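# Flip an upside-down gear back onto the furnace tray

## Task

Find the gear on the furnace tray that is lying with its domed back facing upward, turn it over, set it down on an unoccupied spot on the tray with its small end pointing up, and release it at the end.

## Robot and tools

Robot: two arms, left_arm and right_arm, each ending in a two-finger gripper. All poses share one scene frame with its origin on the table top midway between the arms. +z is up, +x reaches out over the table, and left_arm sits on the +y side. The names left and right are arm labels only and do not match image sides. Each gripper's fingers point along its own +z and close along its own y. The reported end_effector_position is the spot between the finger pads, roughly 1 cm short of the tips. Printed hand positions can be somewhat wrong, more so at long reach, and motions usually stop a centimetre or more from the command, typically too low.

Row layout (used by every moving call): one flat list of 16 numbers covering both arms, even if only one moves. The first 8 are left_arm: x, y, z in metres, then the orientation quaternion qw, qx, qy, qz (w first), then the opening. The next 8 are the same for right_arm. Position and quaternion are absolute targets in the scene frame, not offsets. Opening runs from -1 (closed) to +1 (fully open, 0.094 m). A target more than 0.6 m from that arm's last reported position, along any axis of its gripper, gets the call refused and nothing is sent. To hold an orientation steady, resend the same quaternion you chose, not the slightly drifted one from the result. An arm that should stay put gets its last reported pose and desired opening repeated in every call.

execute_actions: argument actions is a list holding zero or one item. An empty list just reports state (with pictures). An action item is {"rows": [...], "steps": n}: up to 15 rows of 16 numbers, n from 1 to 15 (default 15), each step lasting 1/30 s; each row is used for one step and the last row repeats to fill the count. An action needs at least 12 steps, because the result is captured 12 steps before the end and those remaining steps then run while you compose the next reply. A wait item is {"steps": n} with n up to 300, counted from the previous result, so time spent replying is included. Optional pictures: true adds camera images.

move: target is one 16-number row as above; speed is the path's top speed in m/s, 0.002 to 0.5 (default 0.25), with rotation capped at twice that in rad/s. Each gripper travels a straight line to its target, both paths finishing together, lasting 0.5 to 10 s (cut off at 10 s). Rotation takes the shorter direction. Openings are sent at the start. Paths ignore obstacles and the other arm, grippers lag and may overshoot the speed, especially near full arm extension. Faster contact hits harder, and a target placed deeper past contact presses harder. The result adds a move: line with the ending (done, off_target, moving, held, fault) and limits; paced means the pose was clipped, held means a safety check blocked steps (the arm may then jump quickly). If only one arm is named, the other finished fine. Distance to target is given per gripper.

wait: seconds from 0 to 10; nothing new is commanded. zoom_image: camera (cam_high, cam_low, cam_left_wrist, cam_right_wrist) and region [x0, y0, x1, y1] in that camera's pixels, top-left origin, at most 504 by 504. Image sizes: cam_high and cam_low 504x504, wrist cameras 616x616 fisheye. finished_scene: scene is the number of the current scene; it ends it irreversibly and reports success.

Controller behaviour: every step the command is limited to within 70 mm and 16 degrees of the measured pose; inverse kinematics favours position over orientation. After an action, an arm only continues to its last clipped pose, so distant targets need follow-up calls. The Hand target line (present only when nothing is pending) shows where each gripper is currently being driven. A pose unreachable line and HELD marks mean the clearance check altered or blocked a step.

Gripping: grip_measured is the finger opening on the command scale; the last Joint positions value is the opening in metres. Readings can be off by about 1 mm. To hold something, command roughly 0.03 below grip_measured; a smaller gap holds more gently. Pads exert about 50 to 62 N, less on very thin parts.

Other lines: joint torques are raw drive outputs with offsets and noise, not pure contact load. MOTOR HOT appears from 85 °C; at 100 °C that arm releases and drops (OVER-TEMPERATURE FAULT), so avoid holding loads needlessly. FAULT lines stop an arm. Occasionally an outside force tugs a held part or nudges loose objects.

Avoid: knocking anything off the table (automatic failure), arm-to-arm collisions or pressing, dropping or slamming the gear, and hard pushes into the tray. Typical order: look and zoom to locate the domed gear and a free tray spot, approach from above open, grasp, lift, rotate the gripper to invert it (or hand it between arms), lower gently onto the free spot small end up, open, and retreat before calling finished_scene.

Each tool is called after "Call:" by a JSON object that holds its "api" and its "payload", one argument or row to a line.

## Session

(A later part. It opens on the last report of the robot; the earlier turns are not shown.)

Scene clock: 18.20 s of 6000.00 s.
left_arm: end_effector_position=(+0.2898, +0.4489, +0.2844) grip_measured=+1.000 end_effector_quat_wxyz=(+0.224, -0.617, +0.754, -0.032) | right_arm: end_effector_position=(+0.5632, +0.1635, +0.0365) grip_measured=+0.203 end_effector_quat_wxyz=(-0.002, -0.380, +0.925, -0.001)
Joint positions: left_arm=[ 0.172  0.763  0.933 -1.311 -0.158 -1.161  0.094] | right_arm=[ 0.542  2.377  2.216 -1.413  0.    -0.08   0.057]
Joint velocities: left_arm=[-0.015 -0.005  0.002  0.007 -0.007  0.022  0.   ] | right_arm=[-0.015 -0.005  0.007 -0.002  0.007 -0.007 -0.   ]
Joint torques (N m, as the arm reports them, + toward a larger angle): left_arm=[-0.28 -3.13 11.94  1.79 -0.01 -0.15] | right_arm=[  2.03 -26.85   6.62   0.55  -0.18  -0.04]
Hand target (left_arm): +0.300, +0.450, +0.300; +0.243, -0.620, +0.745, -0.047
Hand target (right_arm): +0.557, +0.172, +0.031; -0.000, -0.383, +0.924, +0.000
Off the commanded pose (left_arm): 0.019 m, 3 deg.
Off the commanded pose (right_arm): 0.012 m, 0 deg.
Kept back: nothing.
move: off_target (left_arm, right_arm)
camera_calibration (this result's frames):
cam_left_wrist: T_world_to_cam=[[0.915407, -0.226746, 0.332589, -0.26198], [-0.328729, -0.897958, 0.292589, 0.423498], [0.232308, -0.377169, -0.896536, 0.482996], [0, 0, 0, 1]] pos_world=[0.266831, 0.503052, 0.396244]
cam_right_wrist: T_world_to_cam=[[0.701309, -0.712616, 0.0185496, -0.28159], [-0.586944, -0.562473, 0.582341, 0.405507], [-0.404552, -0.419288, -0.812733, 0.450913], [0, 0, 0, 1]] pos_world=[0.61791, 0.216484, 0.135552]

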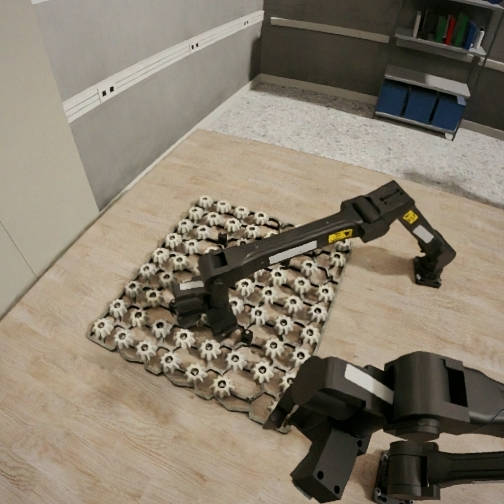

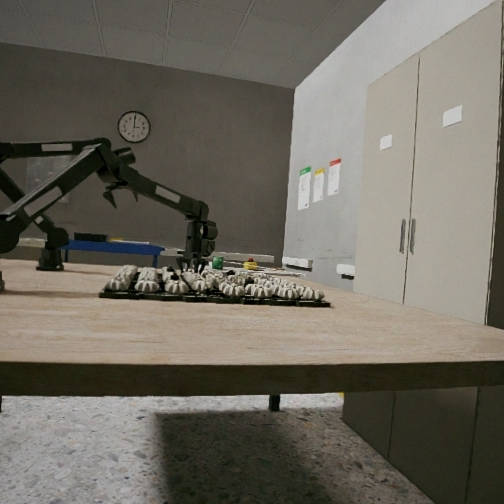

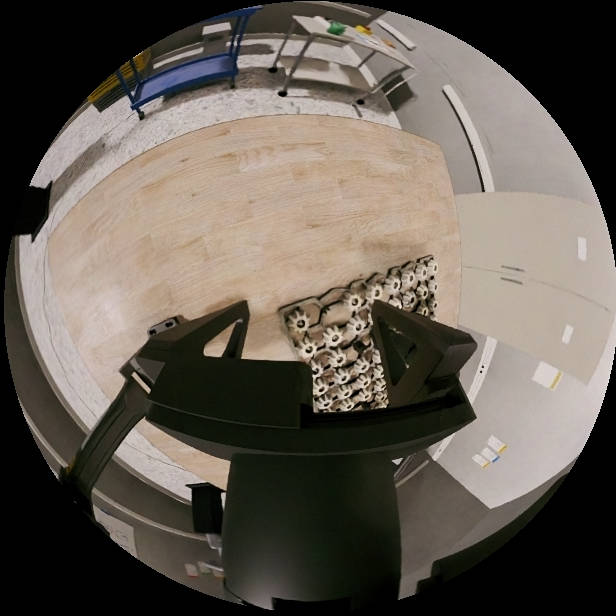

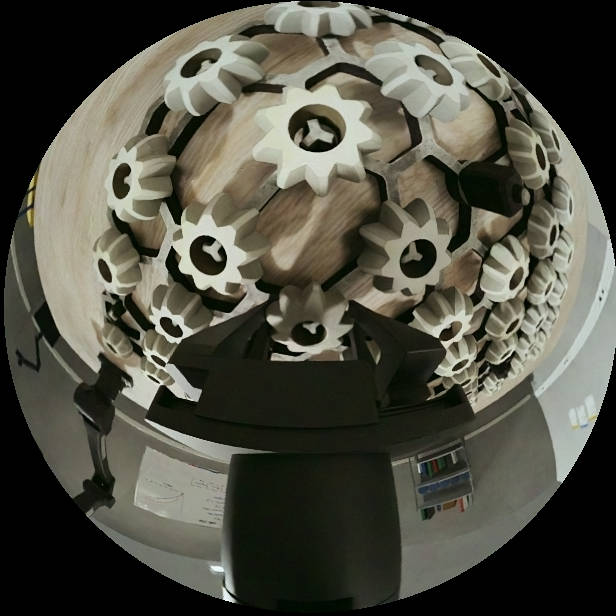

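Call:
{"api": "move", "payload": {
  "target": [0.3,0.45,0.3,0.243,-0.62,0.745,-0.047,1,0.557,0.172,0.12,0,-0.383,0.924,0,0.15],
  "speed": 0.1
}}

Call:
{"api": "move", "payload": {
  "target": [0.4,0.22,0.3,0,0,0.707,-0.707,1,0.4,0.08,0.3,0.5,-0.5,0.5,0.5,0.15],
  "speed": 0.2
}}

Scene clock: 22.60 s of 6000.00 s.
left_arm: end_effector_position=(+0.2898, +0.4489, +0.2844) grip_measured=+1.000 end_effector_quat_wxyz=(+0.224, -0.617, +0.754, -0.032) | right_arm: end_effector_position=(+0.5499, +0.1524, +0.0683) grip_measured=+0.203 end_effector_quat_wxyz=(-0.042, -0.380, +0.924, -0.015)
Joint positions: left_arm=[ 0.172  0.763  0.933 -1.311 -0.158 -1.161  0.094] | right_arm=[ 0.543  2.377  2.297 -1.58   0.003 -0.08   0.057]
Joint velocities: left_arm=[-0.005 -0.015 -0.002 -0.002  0.007  0.007  0.   ] | right_arm=[-0.005 -0.015  0.002 -0.002  0.022 -0.022  0.   ]
Joint torques (N m, as the arm reports them, + toward a larger angle): left_arm=[-0.15 -2.91 11.99  1.81 -0.02 -0.14] | right_arm=[  1.62 -30.37  11.6   -0.63  -0.31  -0.06]
Hand target (left_arm): +0.300, +0.450, +0.300; +0.243, -0.620, +0.745, -0.047
Hand target (right_arm): +0.554, +0.170, +0.120; +0.000, -0.383, +0.924, +0.001
Off the commanded pose (left_arm): 0.019 m, 3 deg.
Off the commanded pose (right_arm): 0.056 m, 5 deg.
Kept back: nothing.
After step 90, 0.20 s passed at rest.
move: off_target (left_arm, right_arm)
camera_calibration (this result's frames):
cam_left_wrist: T_world_to_cam=[[0.915407, -0.226746, 0.332589, -0.26198], [-0.328729, -0.897958, 0.292589, 0.423498], [0.232308, -0.377169, -0.896536, 0.482996], [0, 0, 0, 1]] pos_world=[0.266831, 0.503052, 0.396244]
cam_right_wrist: T_world_to_cam=[[0.702973, -0.711076, 0.0141794, -0.281561], [-0.547121, -0.527933, 0.649573, 0.341244], [-0.45441, -0.46439, -0.760167, 0.497457], [0, 0, 0, 1]] pos_world=[0.61068, 0.210957, 0.160479]

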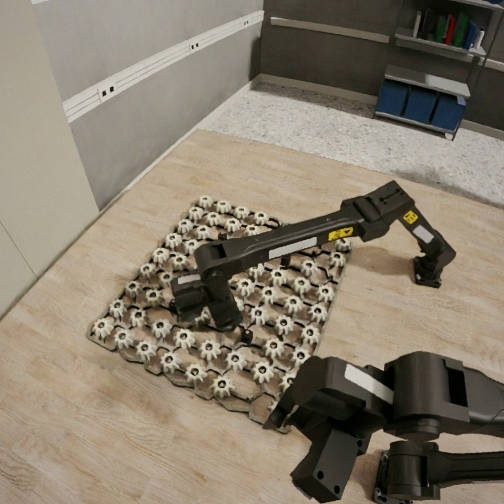

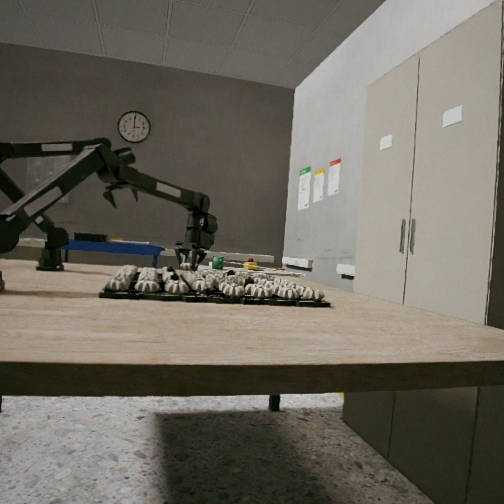

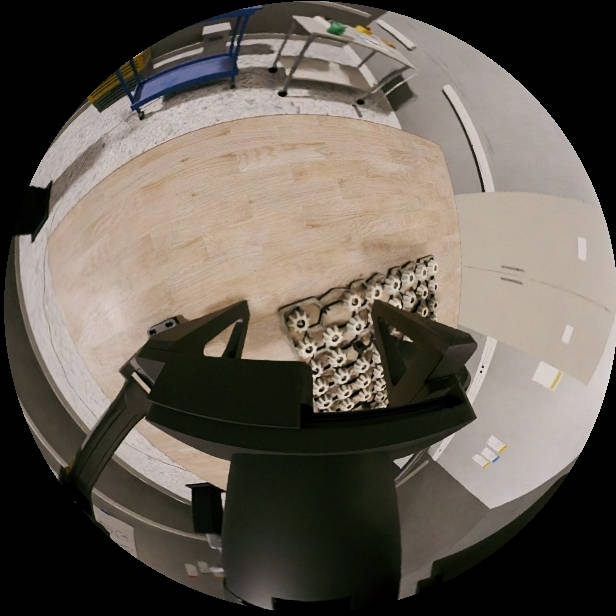

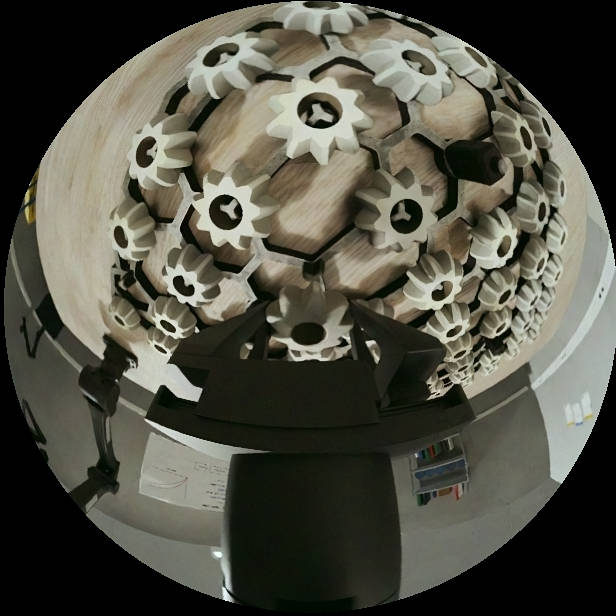

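Scene clock: 28.03 s of 6000.00 s.
left_arm: end_effector_position=(+0.3878, +0.2242, +0.2880) grip_measured=+1.000 end_effector_quat_wxyz=(-0.002, -0.045, +0.705, -0.707) | right_arm: end_effector_position=(+0.3961, +0.0898, +0.2750) grip_measured=+0.198 end_effector_quat_wxyz=(+0.478, -0.496, +0.520, +0.505)
Joint positions: left_arm=[ 0.057  1.315  0.903 -1.014  1.572 -0.211  0.094] | right_arm=[ 0.358  1.492  0.853  0.574 -1.058 -0.006  0.056]
Joint velocities: left_arm=[ 0.005 -0.005  0.022  0.022 -0.037  0.007  0.   ] | right_arm=[-0.015  0.005  0.002 -0.007  0.037  0.037  0.   ]
Joint torques (N m, as the arm reports them, + toward a larger angle): left_arm=[-0.42 -9.51 13.15  0.86  0.95  0.13] | right_arm=[ -0.68 -15.49   6.9    2.69  -0.33  -0.03]
Hand target (left_arm): +0.404, +0.223, +0.303; +0.019, -0.020, +0.705, -0.708
Hand target (right_arm): +0.399, +0.081, +0.299; +0.503, -0.496, +0.502, +0.498
Off the commanded pose (left_arm): 0.018 m, 5 deg.
Off the commanded pose (right_arm): 0.027 m, 3 deg.
Kept back: nothing.
move: off_target (left_arm, right_arm)
camera_calibration (this result's frames):
cam_left_wrist: T_world_to_cam=[[0.0767549, 0.0101293, 0.996999, -0.323076], [-0.838946, 0.540998, 0.0590907, 0.195337], [-0.538775, -0.840963, 0.0500221, 0.509106], [0, 0, 0, 1]] pos_world=[0.462969, 0.325735, 0.285097]
cam_right_wrist: T_world_to_cam=[[0.998452, -0.0161758, -0.05321, -0.38184], [-0.0521273, -0.605654, -0.794019, 0.29765], [-0.019383, 0.795564, -0.60556, 0.227614], [0, 0, 0, 1]] pos_world=[0.401177, -0.00698459, 0.353856]

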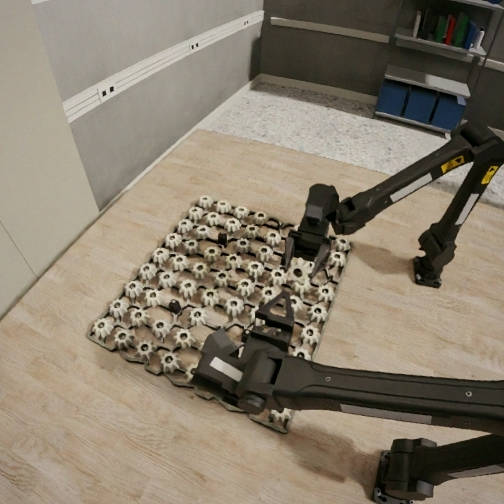

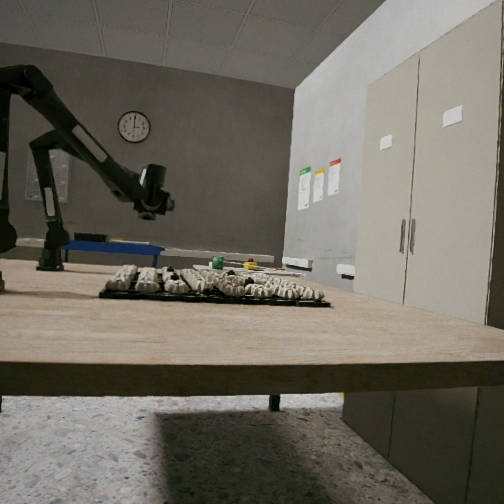

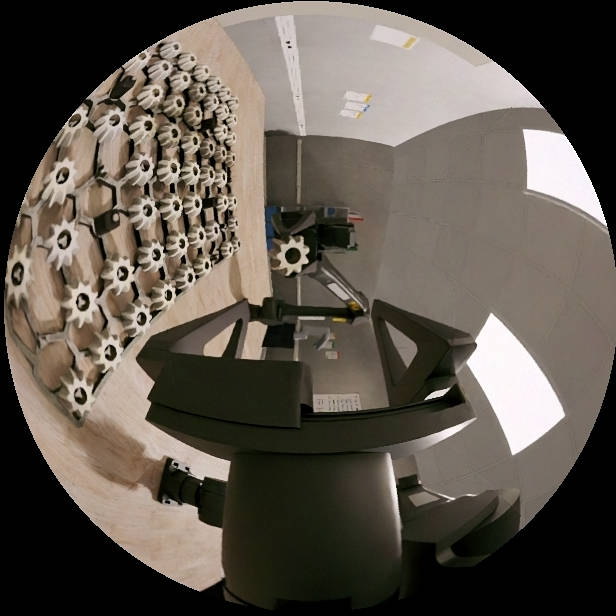

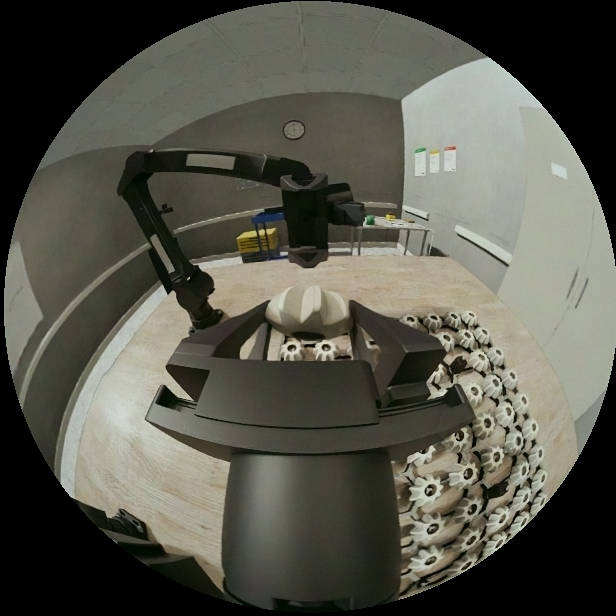

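Call:
{"api": "zoom_image", "payload": {
  "camera": "cam_high",
  "region": [250,220,350,310]
}}

Call:
{"api": "zoom_image", "payload": {
  "camera": "cam_left_wrist",
  "region": [240,190,380,300]
}}

Region (250, 220, 350, 310) of cam_high's 504x504 image, scaled by 5.040, with more detail than that image has; it fills the top 454 rows of this view, and the rest is white.

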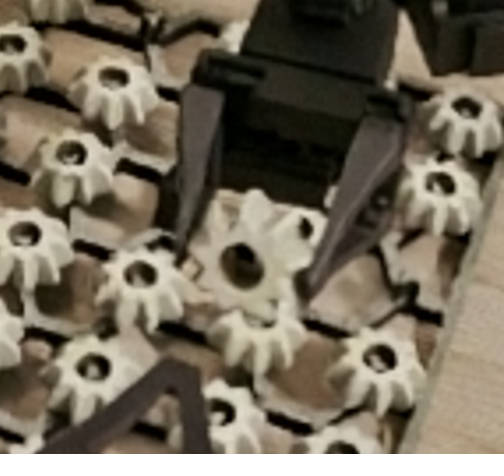

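Region (240, 190, 380, 300) of cam_left_wrist's 616x616 image, scaled by 3.600, with more detail than that image has; it fills the top 396 rows of this view, and the rest is white.

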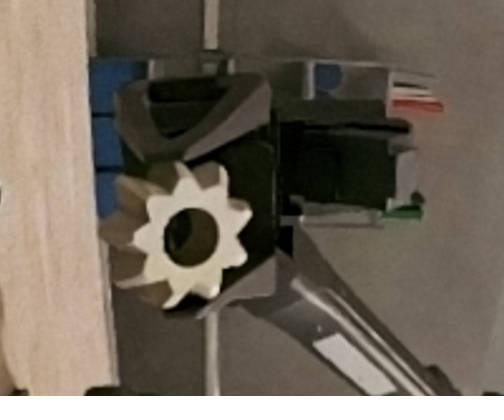

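Call:
{"api": "move", "payload": {
  "target": [0.404,0.155,0.315,0,0,0.866,-0.5,0.7,0.4,0.08,0.3,0.5,-0.5,0.5,0.5,0.1],
  "speed": 0.1
}}

Call:
{"api": "zoom_image", "payload": {
  "camera": "cam_left_wrist",
  "region": [200,180,420,360]
}}

Scene clock: 32.07 s of 6000.00 s.
left_arm: end_effector_position=(+0.3935, +0.1595, +0.2908) grip_measured=+0.701 end_effector_quat_wxyz=(-0.010, -0.005, +0.869, -0.495) | right_arm: end_effector_position=(+0.3944, +0.0870, +0.2723) grip_measured=+0.198 end_effector_quat_wxyz=(+0.473, -0.496, +0.520, +0.509)
Joint positions: left_arm=[-0.183  1.284  1.118 -1.137  1.013 -0.34   0.08 ] | right_arm=[ 0.353  1.492  0.847  0.574 -1.072 -0.002  0.056]
Joint velocities: left_arm=[-0.024 -0.015 -0.022 -0.022  0.066  0.066 -0.   ] | right_arm=[-0.024 -0.005  0.007 -0.027  0.022  0.037  0.   ]
Joint torques (N m, as the arm reports them, + toward a larger angle): left_arm=[ -0.34 -11.75  14.01  -0.22   0.41  -0.09] | right_arm=[ -0.39 -15.52   7.76   2.14  -0.39  -0.14]
Hand target (left_arm): +0.403, +0.156, +0.312; -0.000, -0.000, +0.869, -0.495
Hand target (right_arm): +0.399, +0.080, +0.300; +0.500, -0.500, +0.500, +0.500
Off the commanded pose (left_arm): 0.027 m, 1 deg.
Off the commanded pose (right_arm): 0.029 m, 4 deg.
Kept back: nothing.
move: off_target (left_arm, right_arm)
camera_calibration (this result's frames):
cam_left_wrist: T_world_to_cam=[[0.0299025, -0.506116, 0.861947, -0.185592], [-0.798596, 0.506504, 0.325112, 0.147262], [-0.601124, -0.698069, -0.389036, 0.587114], [0, 0, 0, 1]] pos_world=[0.476081, 0.241327, 0.340503]
cam_right_wrist: T_world_to_cam=[[0.997976, -0.00733551, -0.0631629, -0.378209], [-0.054605, -0.607857, -0.792166, 0.294422], [-0.0325831, 0.794012, -0.607028, 0.233909], [0, 0, 0, 1]] pos_world=[0.401142, -0.0095345, 0.351331]

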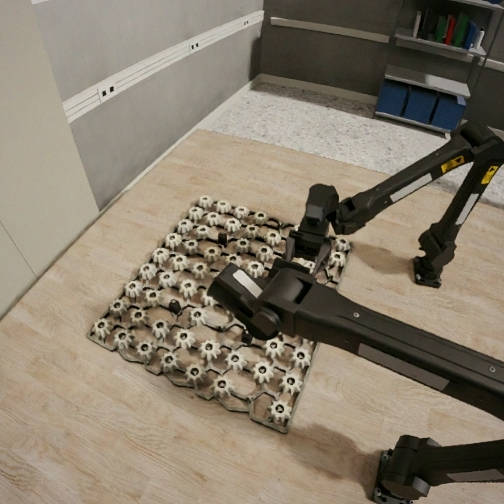

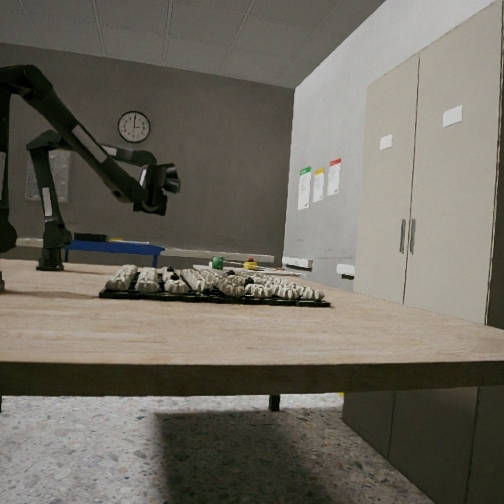

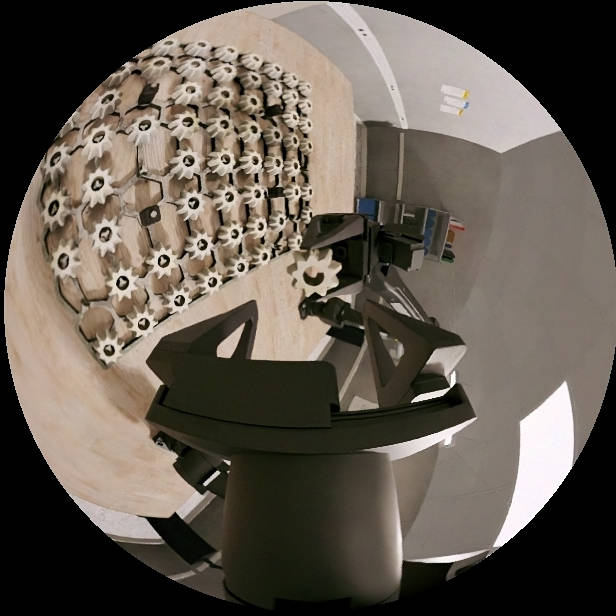

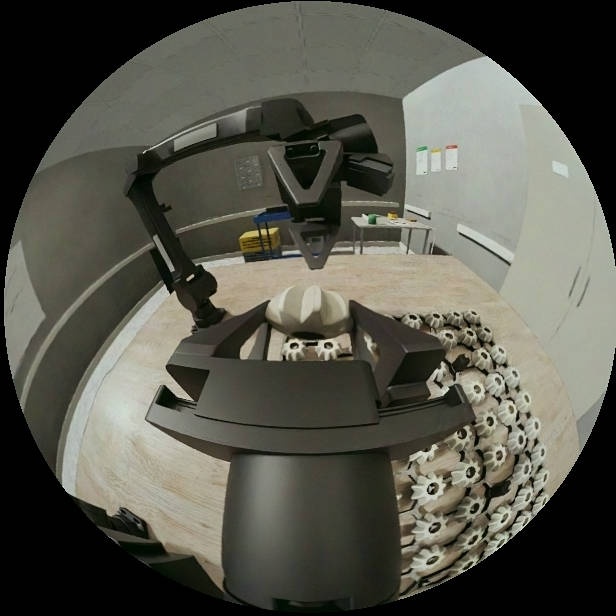

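Region (200, 180, 420, 360) of cam_left_wrist's 616x616 image, scaled by 2.291, with more detail than that image has; it fills the top 412 rows of this view, and the rest is white.

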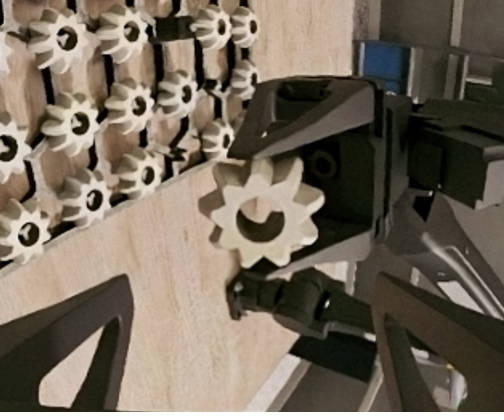

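Call:
{"api": "move", "payload": {
  "target": [0.401,0.102,0.288,0,0,0.866,-0.5,0.7,0.4,0.08,0.3,0.5,-0.5,0.5,0.5,0.1],
  "speed": 0.05
}}

Scene clock: 33.87 s of 6000.00 s.
left_arm: end_effector_position=(+0.3987, +0.1055, +0.2985) grip_measured=+0.701 end_effector_quat_wxyz=(+0.006, +0.008, +0.866, -0.500) | right_arm: end_effector_position=(+0.3935, +0.0865, +0.2704) grip_measured=+0.198 end_effector_quat_wxyz=(+0.471, -0.496, +0.522, +0.510)
Joint positions: left_arm=[-0.316  1.284  1.118 -0.913  0.967 -0.555  0.08 ] | right_arm=[ 0.353  1.492  0.843  0.574 -1.072 -0.002  0.056]
Joint velocities: left_arm=[-0.015  0.005 -0.002  0.017 -0.037 -0.11   0.   ] | right_arm=[-0.005 -0.015  0.007  0.007  0.051 -0.037  0.001]
Joint torques (N m, as the arm reports them, + toward a larger angle): left_arm=[ -0.84 -11.04   8.82   1.77   0.33  -0.1 ] | right_arm=[ -0.62 -15.89   8.05   2.05  -0.42  -0.12]
Hand target (left_arm): +0.401, +0.103, +0.286; -0.000, +0.001, +0.868, -0.497
Hand target (right_arm): +0.399, +0.080, +0.300; +0.500, -0.500, +0.500, +0.500
Off the commanded pose (left_arm): 0.011 m, 1 deg.
Off the commanded pose (right_arm): 0.031 m, 4 deg.
Kept back: nothing.
move: off_target (left_arm, right_arm)
camera_calibration (this result's frames):
cam_left_wrist: T_world_to_cam=[[-0.00933805, -0.496737, 0.867851, -0.20681], [-0.808391, 0.514587, 0.285839, 0.191063], [-0.588572, -0.698893, -0.406363, 0.555745], [0, 0, 0, 1]] pos_world=[0.479618, 0.187358, 0.350701]
cam_right_wrist: T_world_to_cam=[[0.99774, -0.00708767, -0.0668142, -0.376326], [-0.057281, -0.609484, -0.790727, 0.293344], [-0.0351177, 0.792767, -0.608512, 0.234609], [0, 0, 0, 1]] pos_world=[0.400518, -0.00986901, 0.349574]

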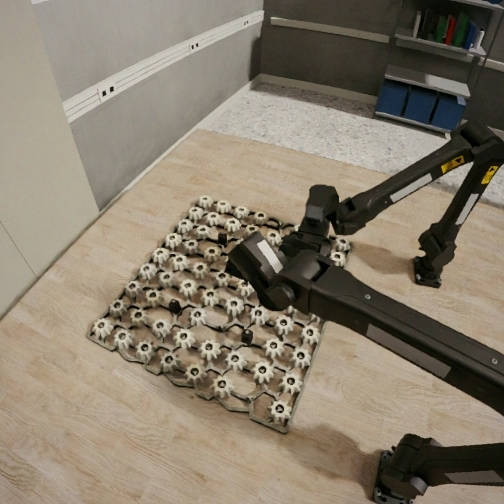

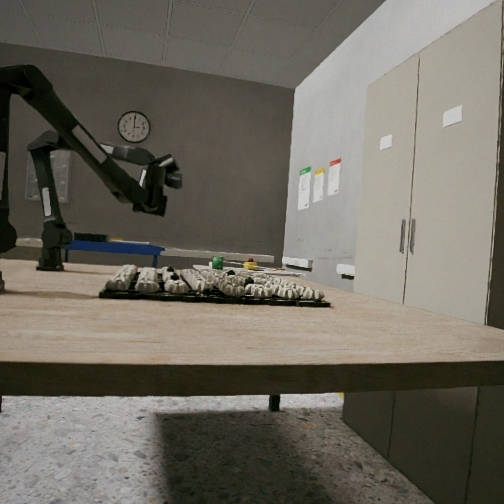

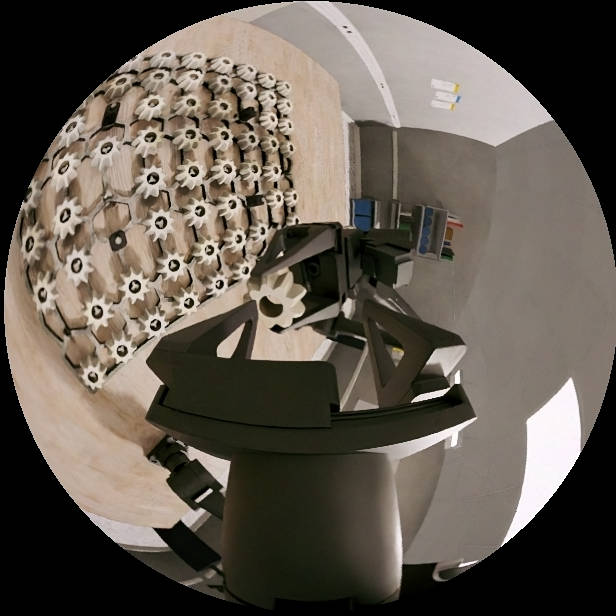

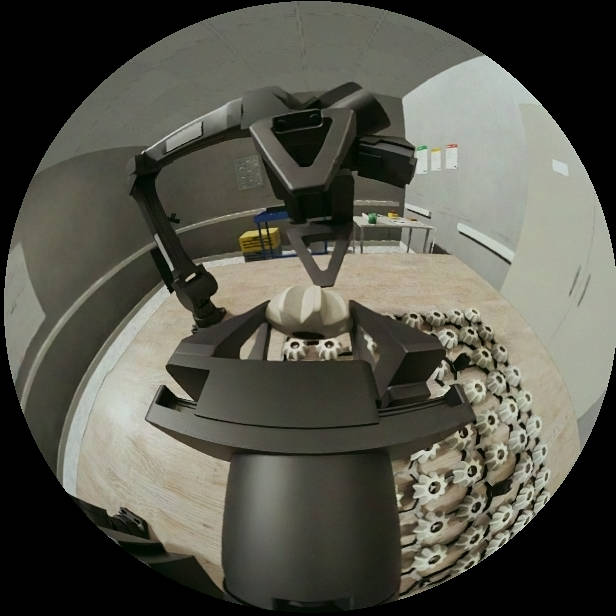

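Heavy stiction. Shift laterally to measured (.391,.122,.271).

Call:
{"api": "move", "payload": {
  "target": [0.393,0.122,0.259,0,0,0.866,-0.5,1,0.4,0.08,0.3,0.5,-0.5,0.5,0.5,0.1],
  "speed": 0.05
}}

Scene clock: 35.37 s of 6000.00 s.
left_arm: end_effector_position=(+0.3897, +0.1198, +0.2640) grip_measured=+1.000 end_effector_quat_wxyz=(-0.008, -0.005, +0.867, -0.498) | right_arm: end_effector_position=(+0.3927, +0.0861, +0.2688) grip_measured=+0.198 end_effector_quat_wxyz=(+0.470, -0.495, +0.523, +0.510)
Joint positions: left_arm=[-0.286  1.284  1.033 -0.888  0.983 -0.527  0.094] | right_arm=[ 0.353  1.492  0.839  0.574 -1.072 -0.002  0.056]
Joint velocities: left_arm=[-0.005 -0.005  0.012 -0.022 -0.037 -0.007  0.   ] | right_arm=[-0.005  0.005 -0.002  0.002 -0.022 -0.022 -0.   ]
Joint torques (N m, as the arm reports them, + toward a larger angle): left_arm=[  0.52 -12.55   8.62   1.86   0.72   0.11] | right_arm=[ -0.6  -15.52   8.2    2.15  -0.41  -0.12]
Hand target (left_arm): +0.392, +0.122, +0.260; -0.000, -0.000, +0.866, -0.501
Hand target (right_arm): +0.399, +0.080, +0.300; +0.500, -0.500, +0.500, +0.500
Off the commanded pose (left_arm): 0.006 m, 1 deg.
Off the commanded pose (right_arm): 0.033 m, 5 deg.
Kept back: nothing.
move: off_target (right_arm)
camera_calibration (this result's frames):
cam_left_wrist: T_world_to_cam=[[0.0281914, -0.500085, 0.865517, -0.18346], [-0.801066, 0.506612, 0.318806, 0.175626], [-0.597911, -0.702324, -0.386319, 0.545187], [0, 0, 0, 1]] pos_world=[0.471834, 0.202178, 0.313414]
cam_right_wrist: T_world_to_cam=[[0.997536, -0.00720236, -0.0697897, -0.374816], [-0.0596471, -0.610811, -0.789527, 0.292527], [-0.0369418, 0.791744, -0.609735, 0.235081], [0, 0, 0, 1]] pos_world=[0.400025, -0.0101453, 0.348137]

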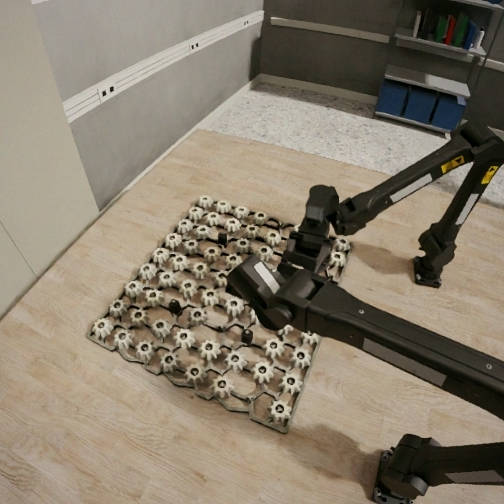

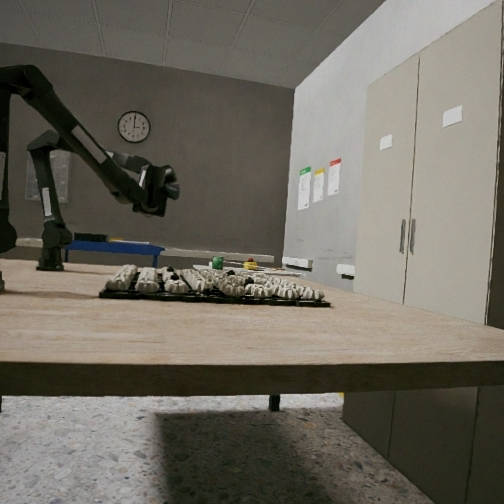

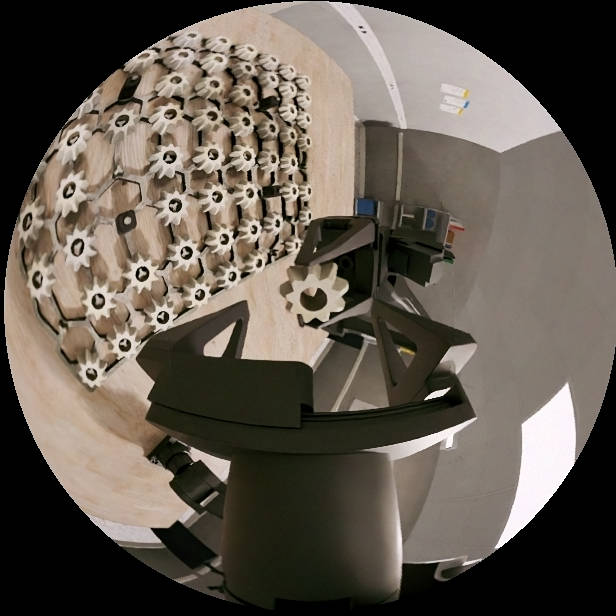

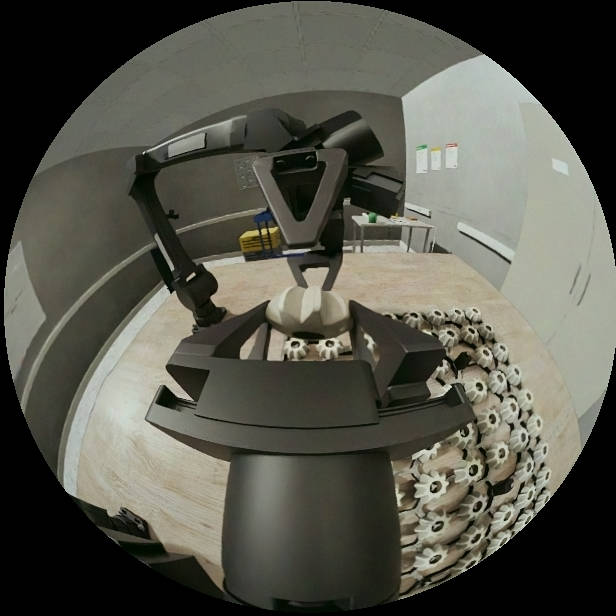

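Call:
{"api": "move", "payload": {
  "target": [0.394,0.089,0.243,0,0,0.866,-0.5,0.7,0.4,0.08,0.3,0.5,-0.5,0.5,0.5,0.1],
  "speed": 0.04
}}

Scene clock: 37.00 s of 6000.00 s.
left_arm: end_effector_position=(+0.3926, +0.0928, +0.2571) grip_measured=+0.701 end_effector_quat_wxyz=(+0.009, +0.007, +0.865, -0.502) | right_arm: end_effector_position=(+0.3921, +0.0858, +0.2674) grip_measured=+0.198 end_effector_quat_wxyz=(+0.469, -0.495, +0.524, +0.510)
Joint positions: left_arm=[-0.351  1.294  1.008 -0.736  0.95  -0.617  0.08 ] | right_arm=[ 0.353  1.492  0.836  0.574 -1.072 -0.002  0.056]
Joint velocities: left_arm=[ 0.005 -0.005 -0.002  0.007 -0.022 -0.066  0.001] | right_arm=[-0.005  0.005  0.012  0.007 -0.007 -0.051  0.   ]
Joint torques (N m, as the arm reports them, + toward a larger angle): left_arm=[ -0.73 -10.64   8.55   1.88   0.31  -0.1 ] | right_arm=[ -0.32 -15.26   8.44   2.01  -0.41  -0.11]
Hand target (left_arm): +0.394, +0.090, +0.242; +0.000, +0.001, +0.867, -0.498
Hand target (right_arm): +0.399, +0.080, +0.300; +0.500, -0.500, +0.500, +0.500
Off the commanded pose (left_arm): 0.015 m, 1 deg.
Off the commanded pose (right_arm): 0.034 m, 5 deg.
Kept back: nothing.
move: off_target (left_arm, right_arm)
camera_calibration (this result's frames):
cam_left_wrist: T_world_to_cam=[[-0.0107209, -0.492301, 0.870359, -0.177687], [-0.811459, 0.512902, 0.280117, 0.207282], [-0.584311, -0.703258, -0.404981, 0.524811], [0, 0, 0, 1]] pos_world=[0.472948, 0.175287, 0.309127]
cam_right_wrist: T_world_to_cam=[[0.997346, -0.00730851, -0.0724339, -0.373475], [-0.0617473, -0.611988, -0.788453, 0.291796], [-0.0385663, 0.790833, -0.610816, 0.235498], [0, 0, 0, 1]] pos_world=[0.399584, -0.010393, 0.346861]

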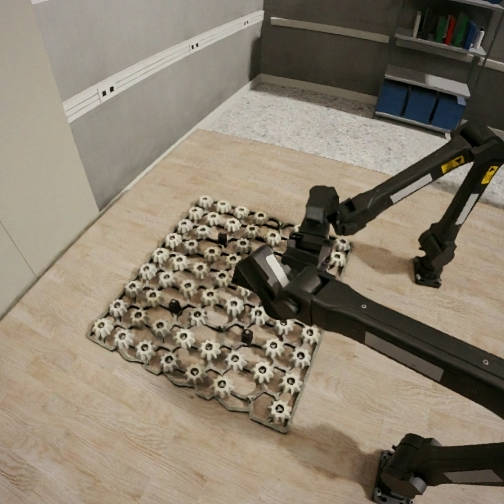

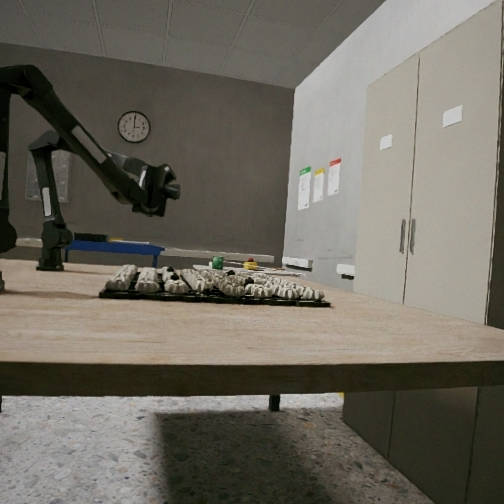

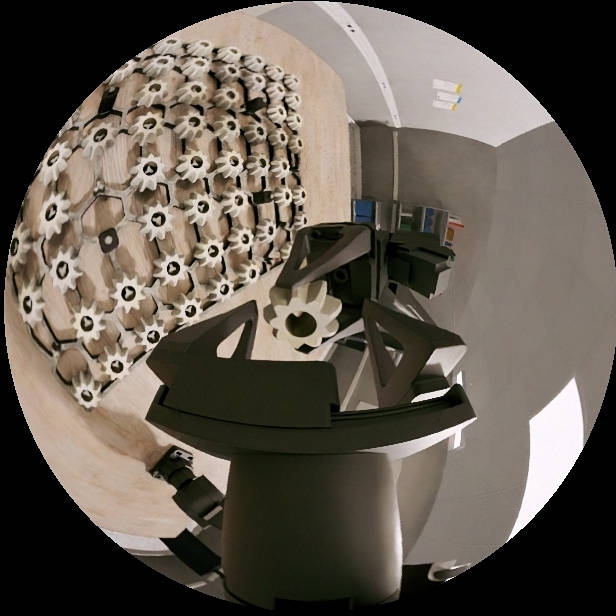

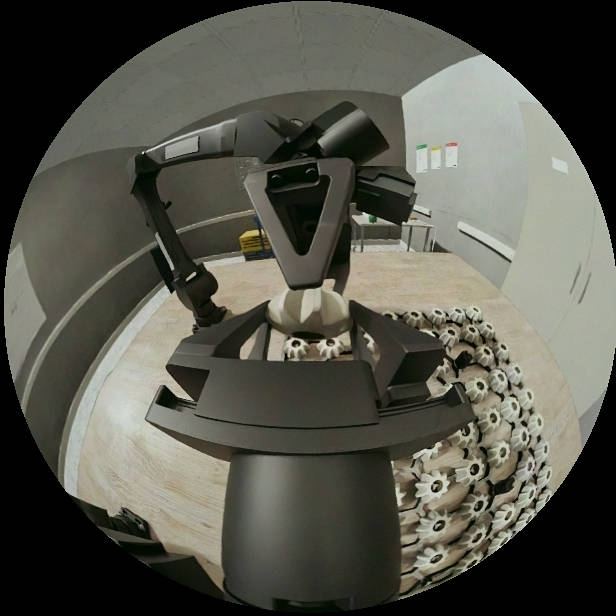

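Call:
{"api": "move", "payload": {
  "target": [0.393,0.085,0.229,0,0,0.866,-0.5,0.7,0.4,0.08,0.3,0.5,-0.5,0.5,0.5,0.1],
  "speed": 0.03
}}

Scene clock: 38.93 s of 6000.00 s.
left_arm: end_effector_position=(+0.3918, +0.0891, +0.2439) grip_measured=+0.701 end_effector_quat_wxyz=(+0.009, +0.006, +0.864, -0.503) | right_arm: end_effector_position=(+0.3913, +0.0853, +0.2658) grip_measured=+0.198 end_effector_quat_wxyz=(+0.468, -0.495, +0.525, +0.511)
Joint positions: left_arm=[-0.36   1.305  0.978 -0.681  0.947 -0.638  0.08 ] | right_arm=[ 0.353  1.492  0.833  0.574 -1.072 -0.002  0.056]
Joint velocities: left_arm=[-0.005 -0.005  0.012 -0.002 -0.051  0.051  0.001] | right_arm=[-0.024 -0.005 -0.012  0.007 -0.022 -0.007 -0.001]
Joint torques (N m, as the arm reports them, + toward a larger angle): left_arm=[ -0.89 -10.58   8.48   1.85   0.3   -0.12] | right_arm=[ -0.84 -15.49   8.6    2.1   -0.42  -0.13]
Hand target (left_arm): +0.392, +0.086, +0.229; -0.000, +0.000, +0.866, -0.500
Hand target (right_arm): +0.399, +0.080, +0.300; +0.500, -0.500, +0.500, +0.500
Off the commanded pose (left_arm): 0.016 m, 1 deg.
Off the commanded pose (right_arm): 0.036 m, 5 deg.
Kept back: nothing.
move: off_target (left_arm, right_arm)
camera_calibration (this result's frames):
cam_left_wrist: T_world_to_cam=[[-0.00739546, -0.489591, 0.871921, -0.170009], [-0.812167, 0.511628, 0.280395, 0.212597], [-0.583378, -0.706072, -0.401414, 0.515463], [0, 0, 0, 1]] pos_world=[0.472117, 0.171948, 0.295537]
cam_right_wrist: T_world_to_cam=[[0.997125, -0.00743264, -0.0754079, -0.371967], [-0.0641066, -0.613311, -0.787236, 0.29097], [-0.0403973, 0.789806, -0.612024, 0.235962], [0, 0, 0, 1]] pos_world=[0.399083, -0.0106738, 0.345427]

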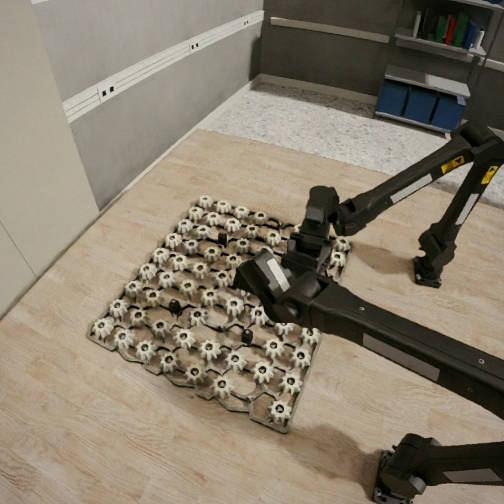

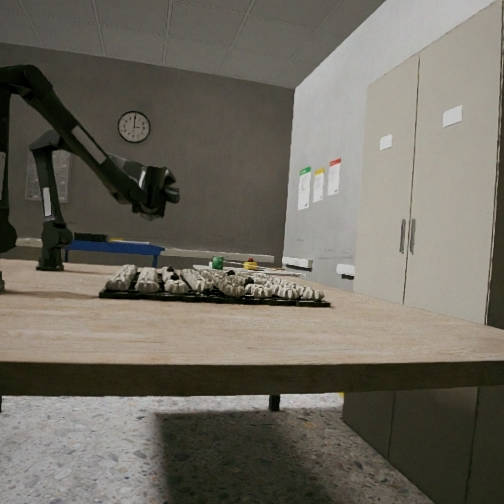

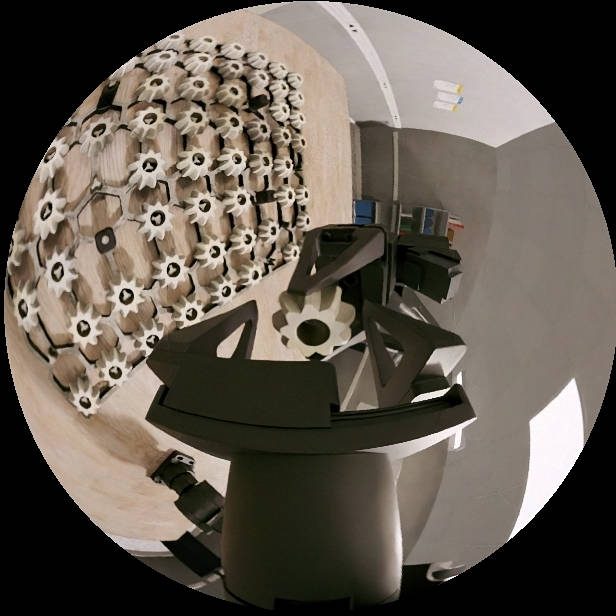

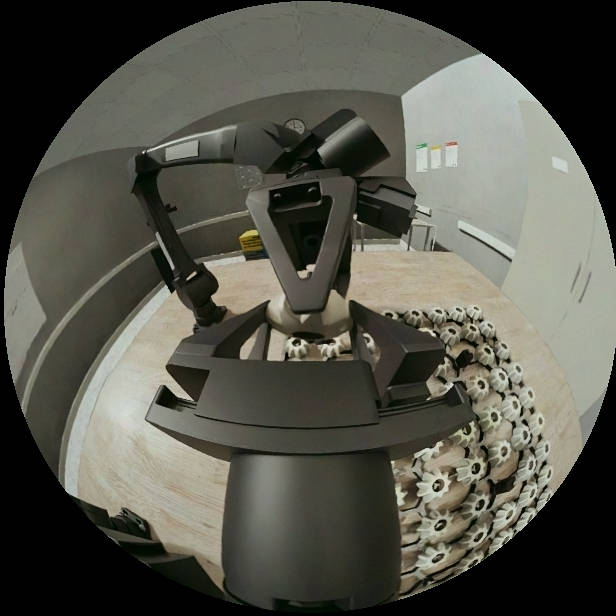

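Call:
{"api": "move", "payload": {
  "target": [0.393,0.085,0.229,0,0,0.866,-0.5,0.05,0.4,0.08,0.3,0.5,-0.5,0.5,0.5,0.1],
  "speed": 0.03
}}

Scene clock: 40.83 s of 6000.00 s.
left_arm: end_effector_position=(+0.3913, +0.0881, +0.2442) grip_measured=+0.191 end_effector_quat_wxyz=(+0.008, +0.006, +0.864, -0.504) | right_arm: end_effector_position=(+0.3906, +0.0850, +0.2643) grip_measured=+0.198 end_effector_quat_wxyz=(+0.466, -0.494, +0.526, +0.511)
Joint positions: left_arm=[-0.363  1.305  0.978 -0.679  0.948 -0.64   0.056] | right_arm=[ 0.353  1.492  0.83   0.573 -1.073 -0.002  0.056]
Joint velocities: left_arm=[-0.015 -0.005 -0.017 -0.012  0.037 -0.022  0.001] | right_arm=[ 0.005  0.005  0.007  0.007  0.007 -0.051 -0.   ]
Joint torques (N m, as the arm reports them, + toward a larger angle): left_arm=[ -0.82 -10.53   8.46   2.     0.24  -0.1 ] | right_arm=[ -0.78 -15.34   8.73   2.09  -0.39  -0.14]
Hand target (left_arm): +0.392, +0.086, +0.229; -0.000, +0.000, +0.866, -0.500
Hand target (right_arm): +0.398, +0.079, +0.300; +0.500, -0.500, +0.500, +0.500
Off the commanded pose (left_arm): 0.016 m, 1 deg.
Off the commanded pose (right_arm): 0.037 m, 5 deg.
Kept back: nothing.
move: off_target (left_arm, right_arm)
camera_calibration (this result's frames):
cam_left_wrist: T_world_to_cam=[[-0.00785847, -0.488307, 0.872637, -0.170848], [-0.811003, 0.513627, 0.28011, 0.212007], [-0.58499, -0.70551, -0.400054, 0.514792], [0, 0, 0, 1]] pos_world=[0.471744, 0.170872, 0.295648]
cam_right_wrist: T_world_to_cam=[[0.996844, -0.00721003, -0.0790584, -0.370294], [-0.0667647, -0.614927, -0.785752, 0.29024], [-0.0429499, 0.788551, -0.613468, 0.236757], [0, 0, 0, 1]] pos_world=[0.398672, -0.0108888, 0.344025]

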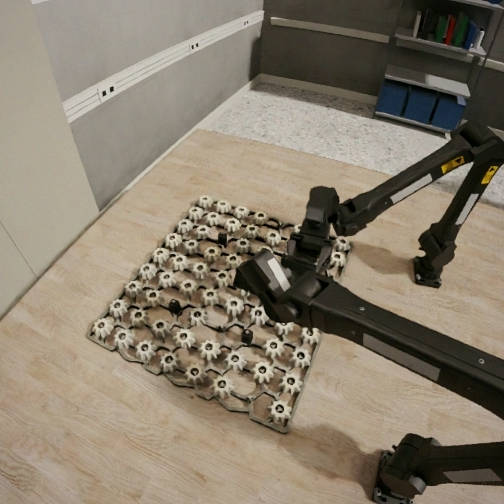

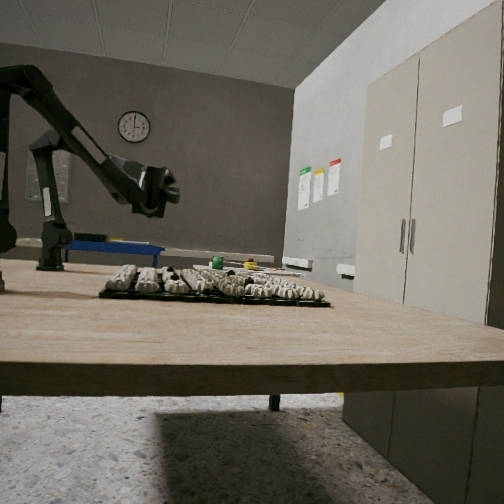

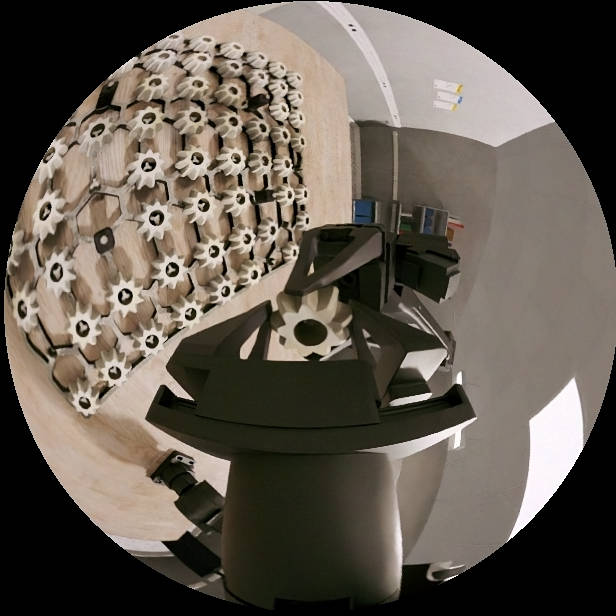

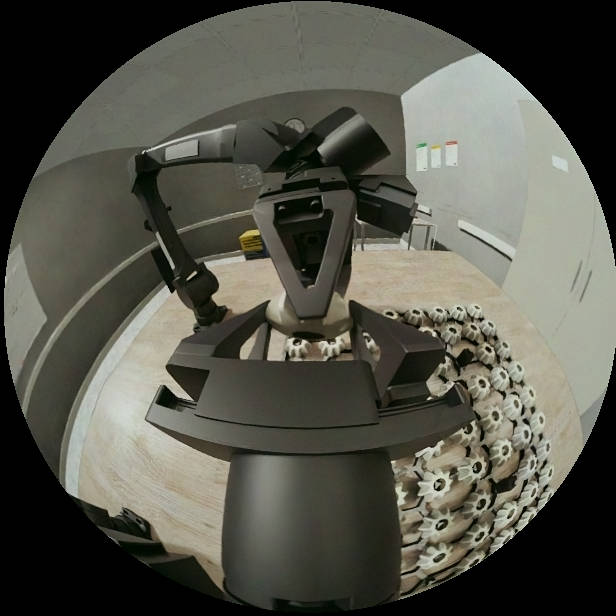

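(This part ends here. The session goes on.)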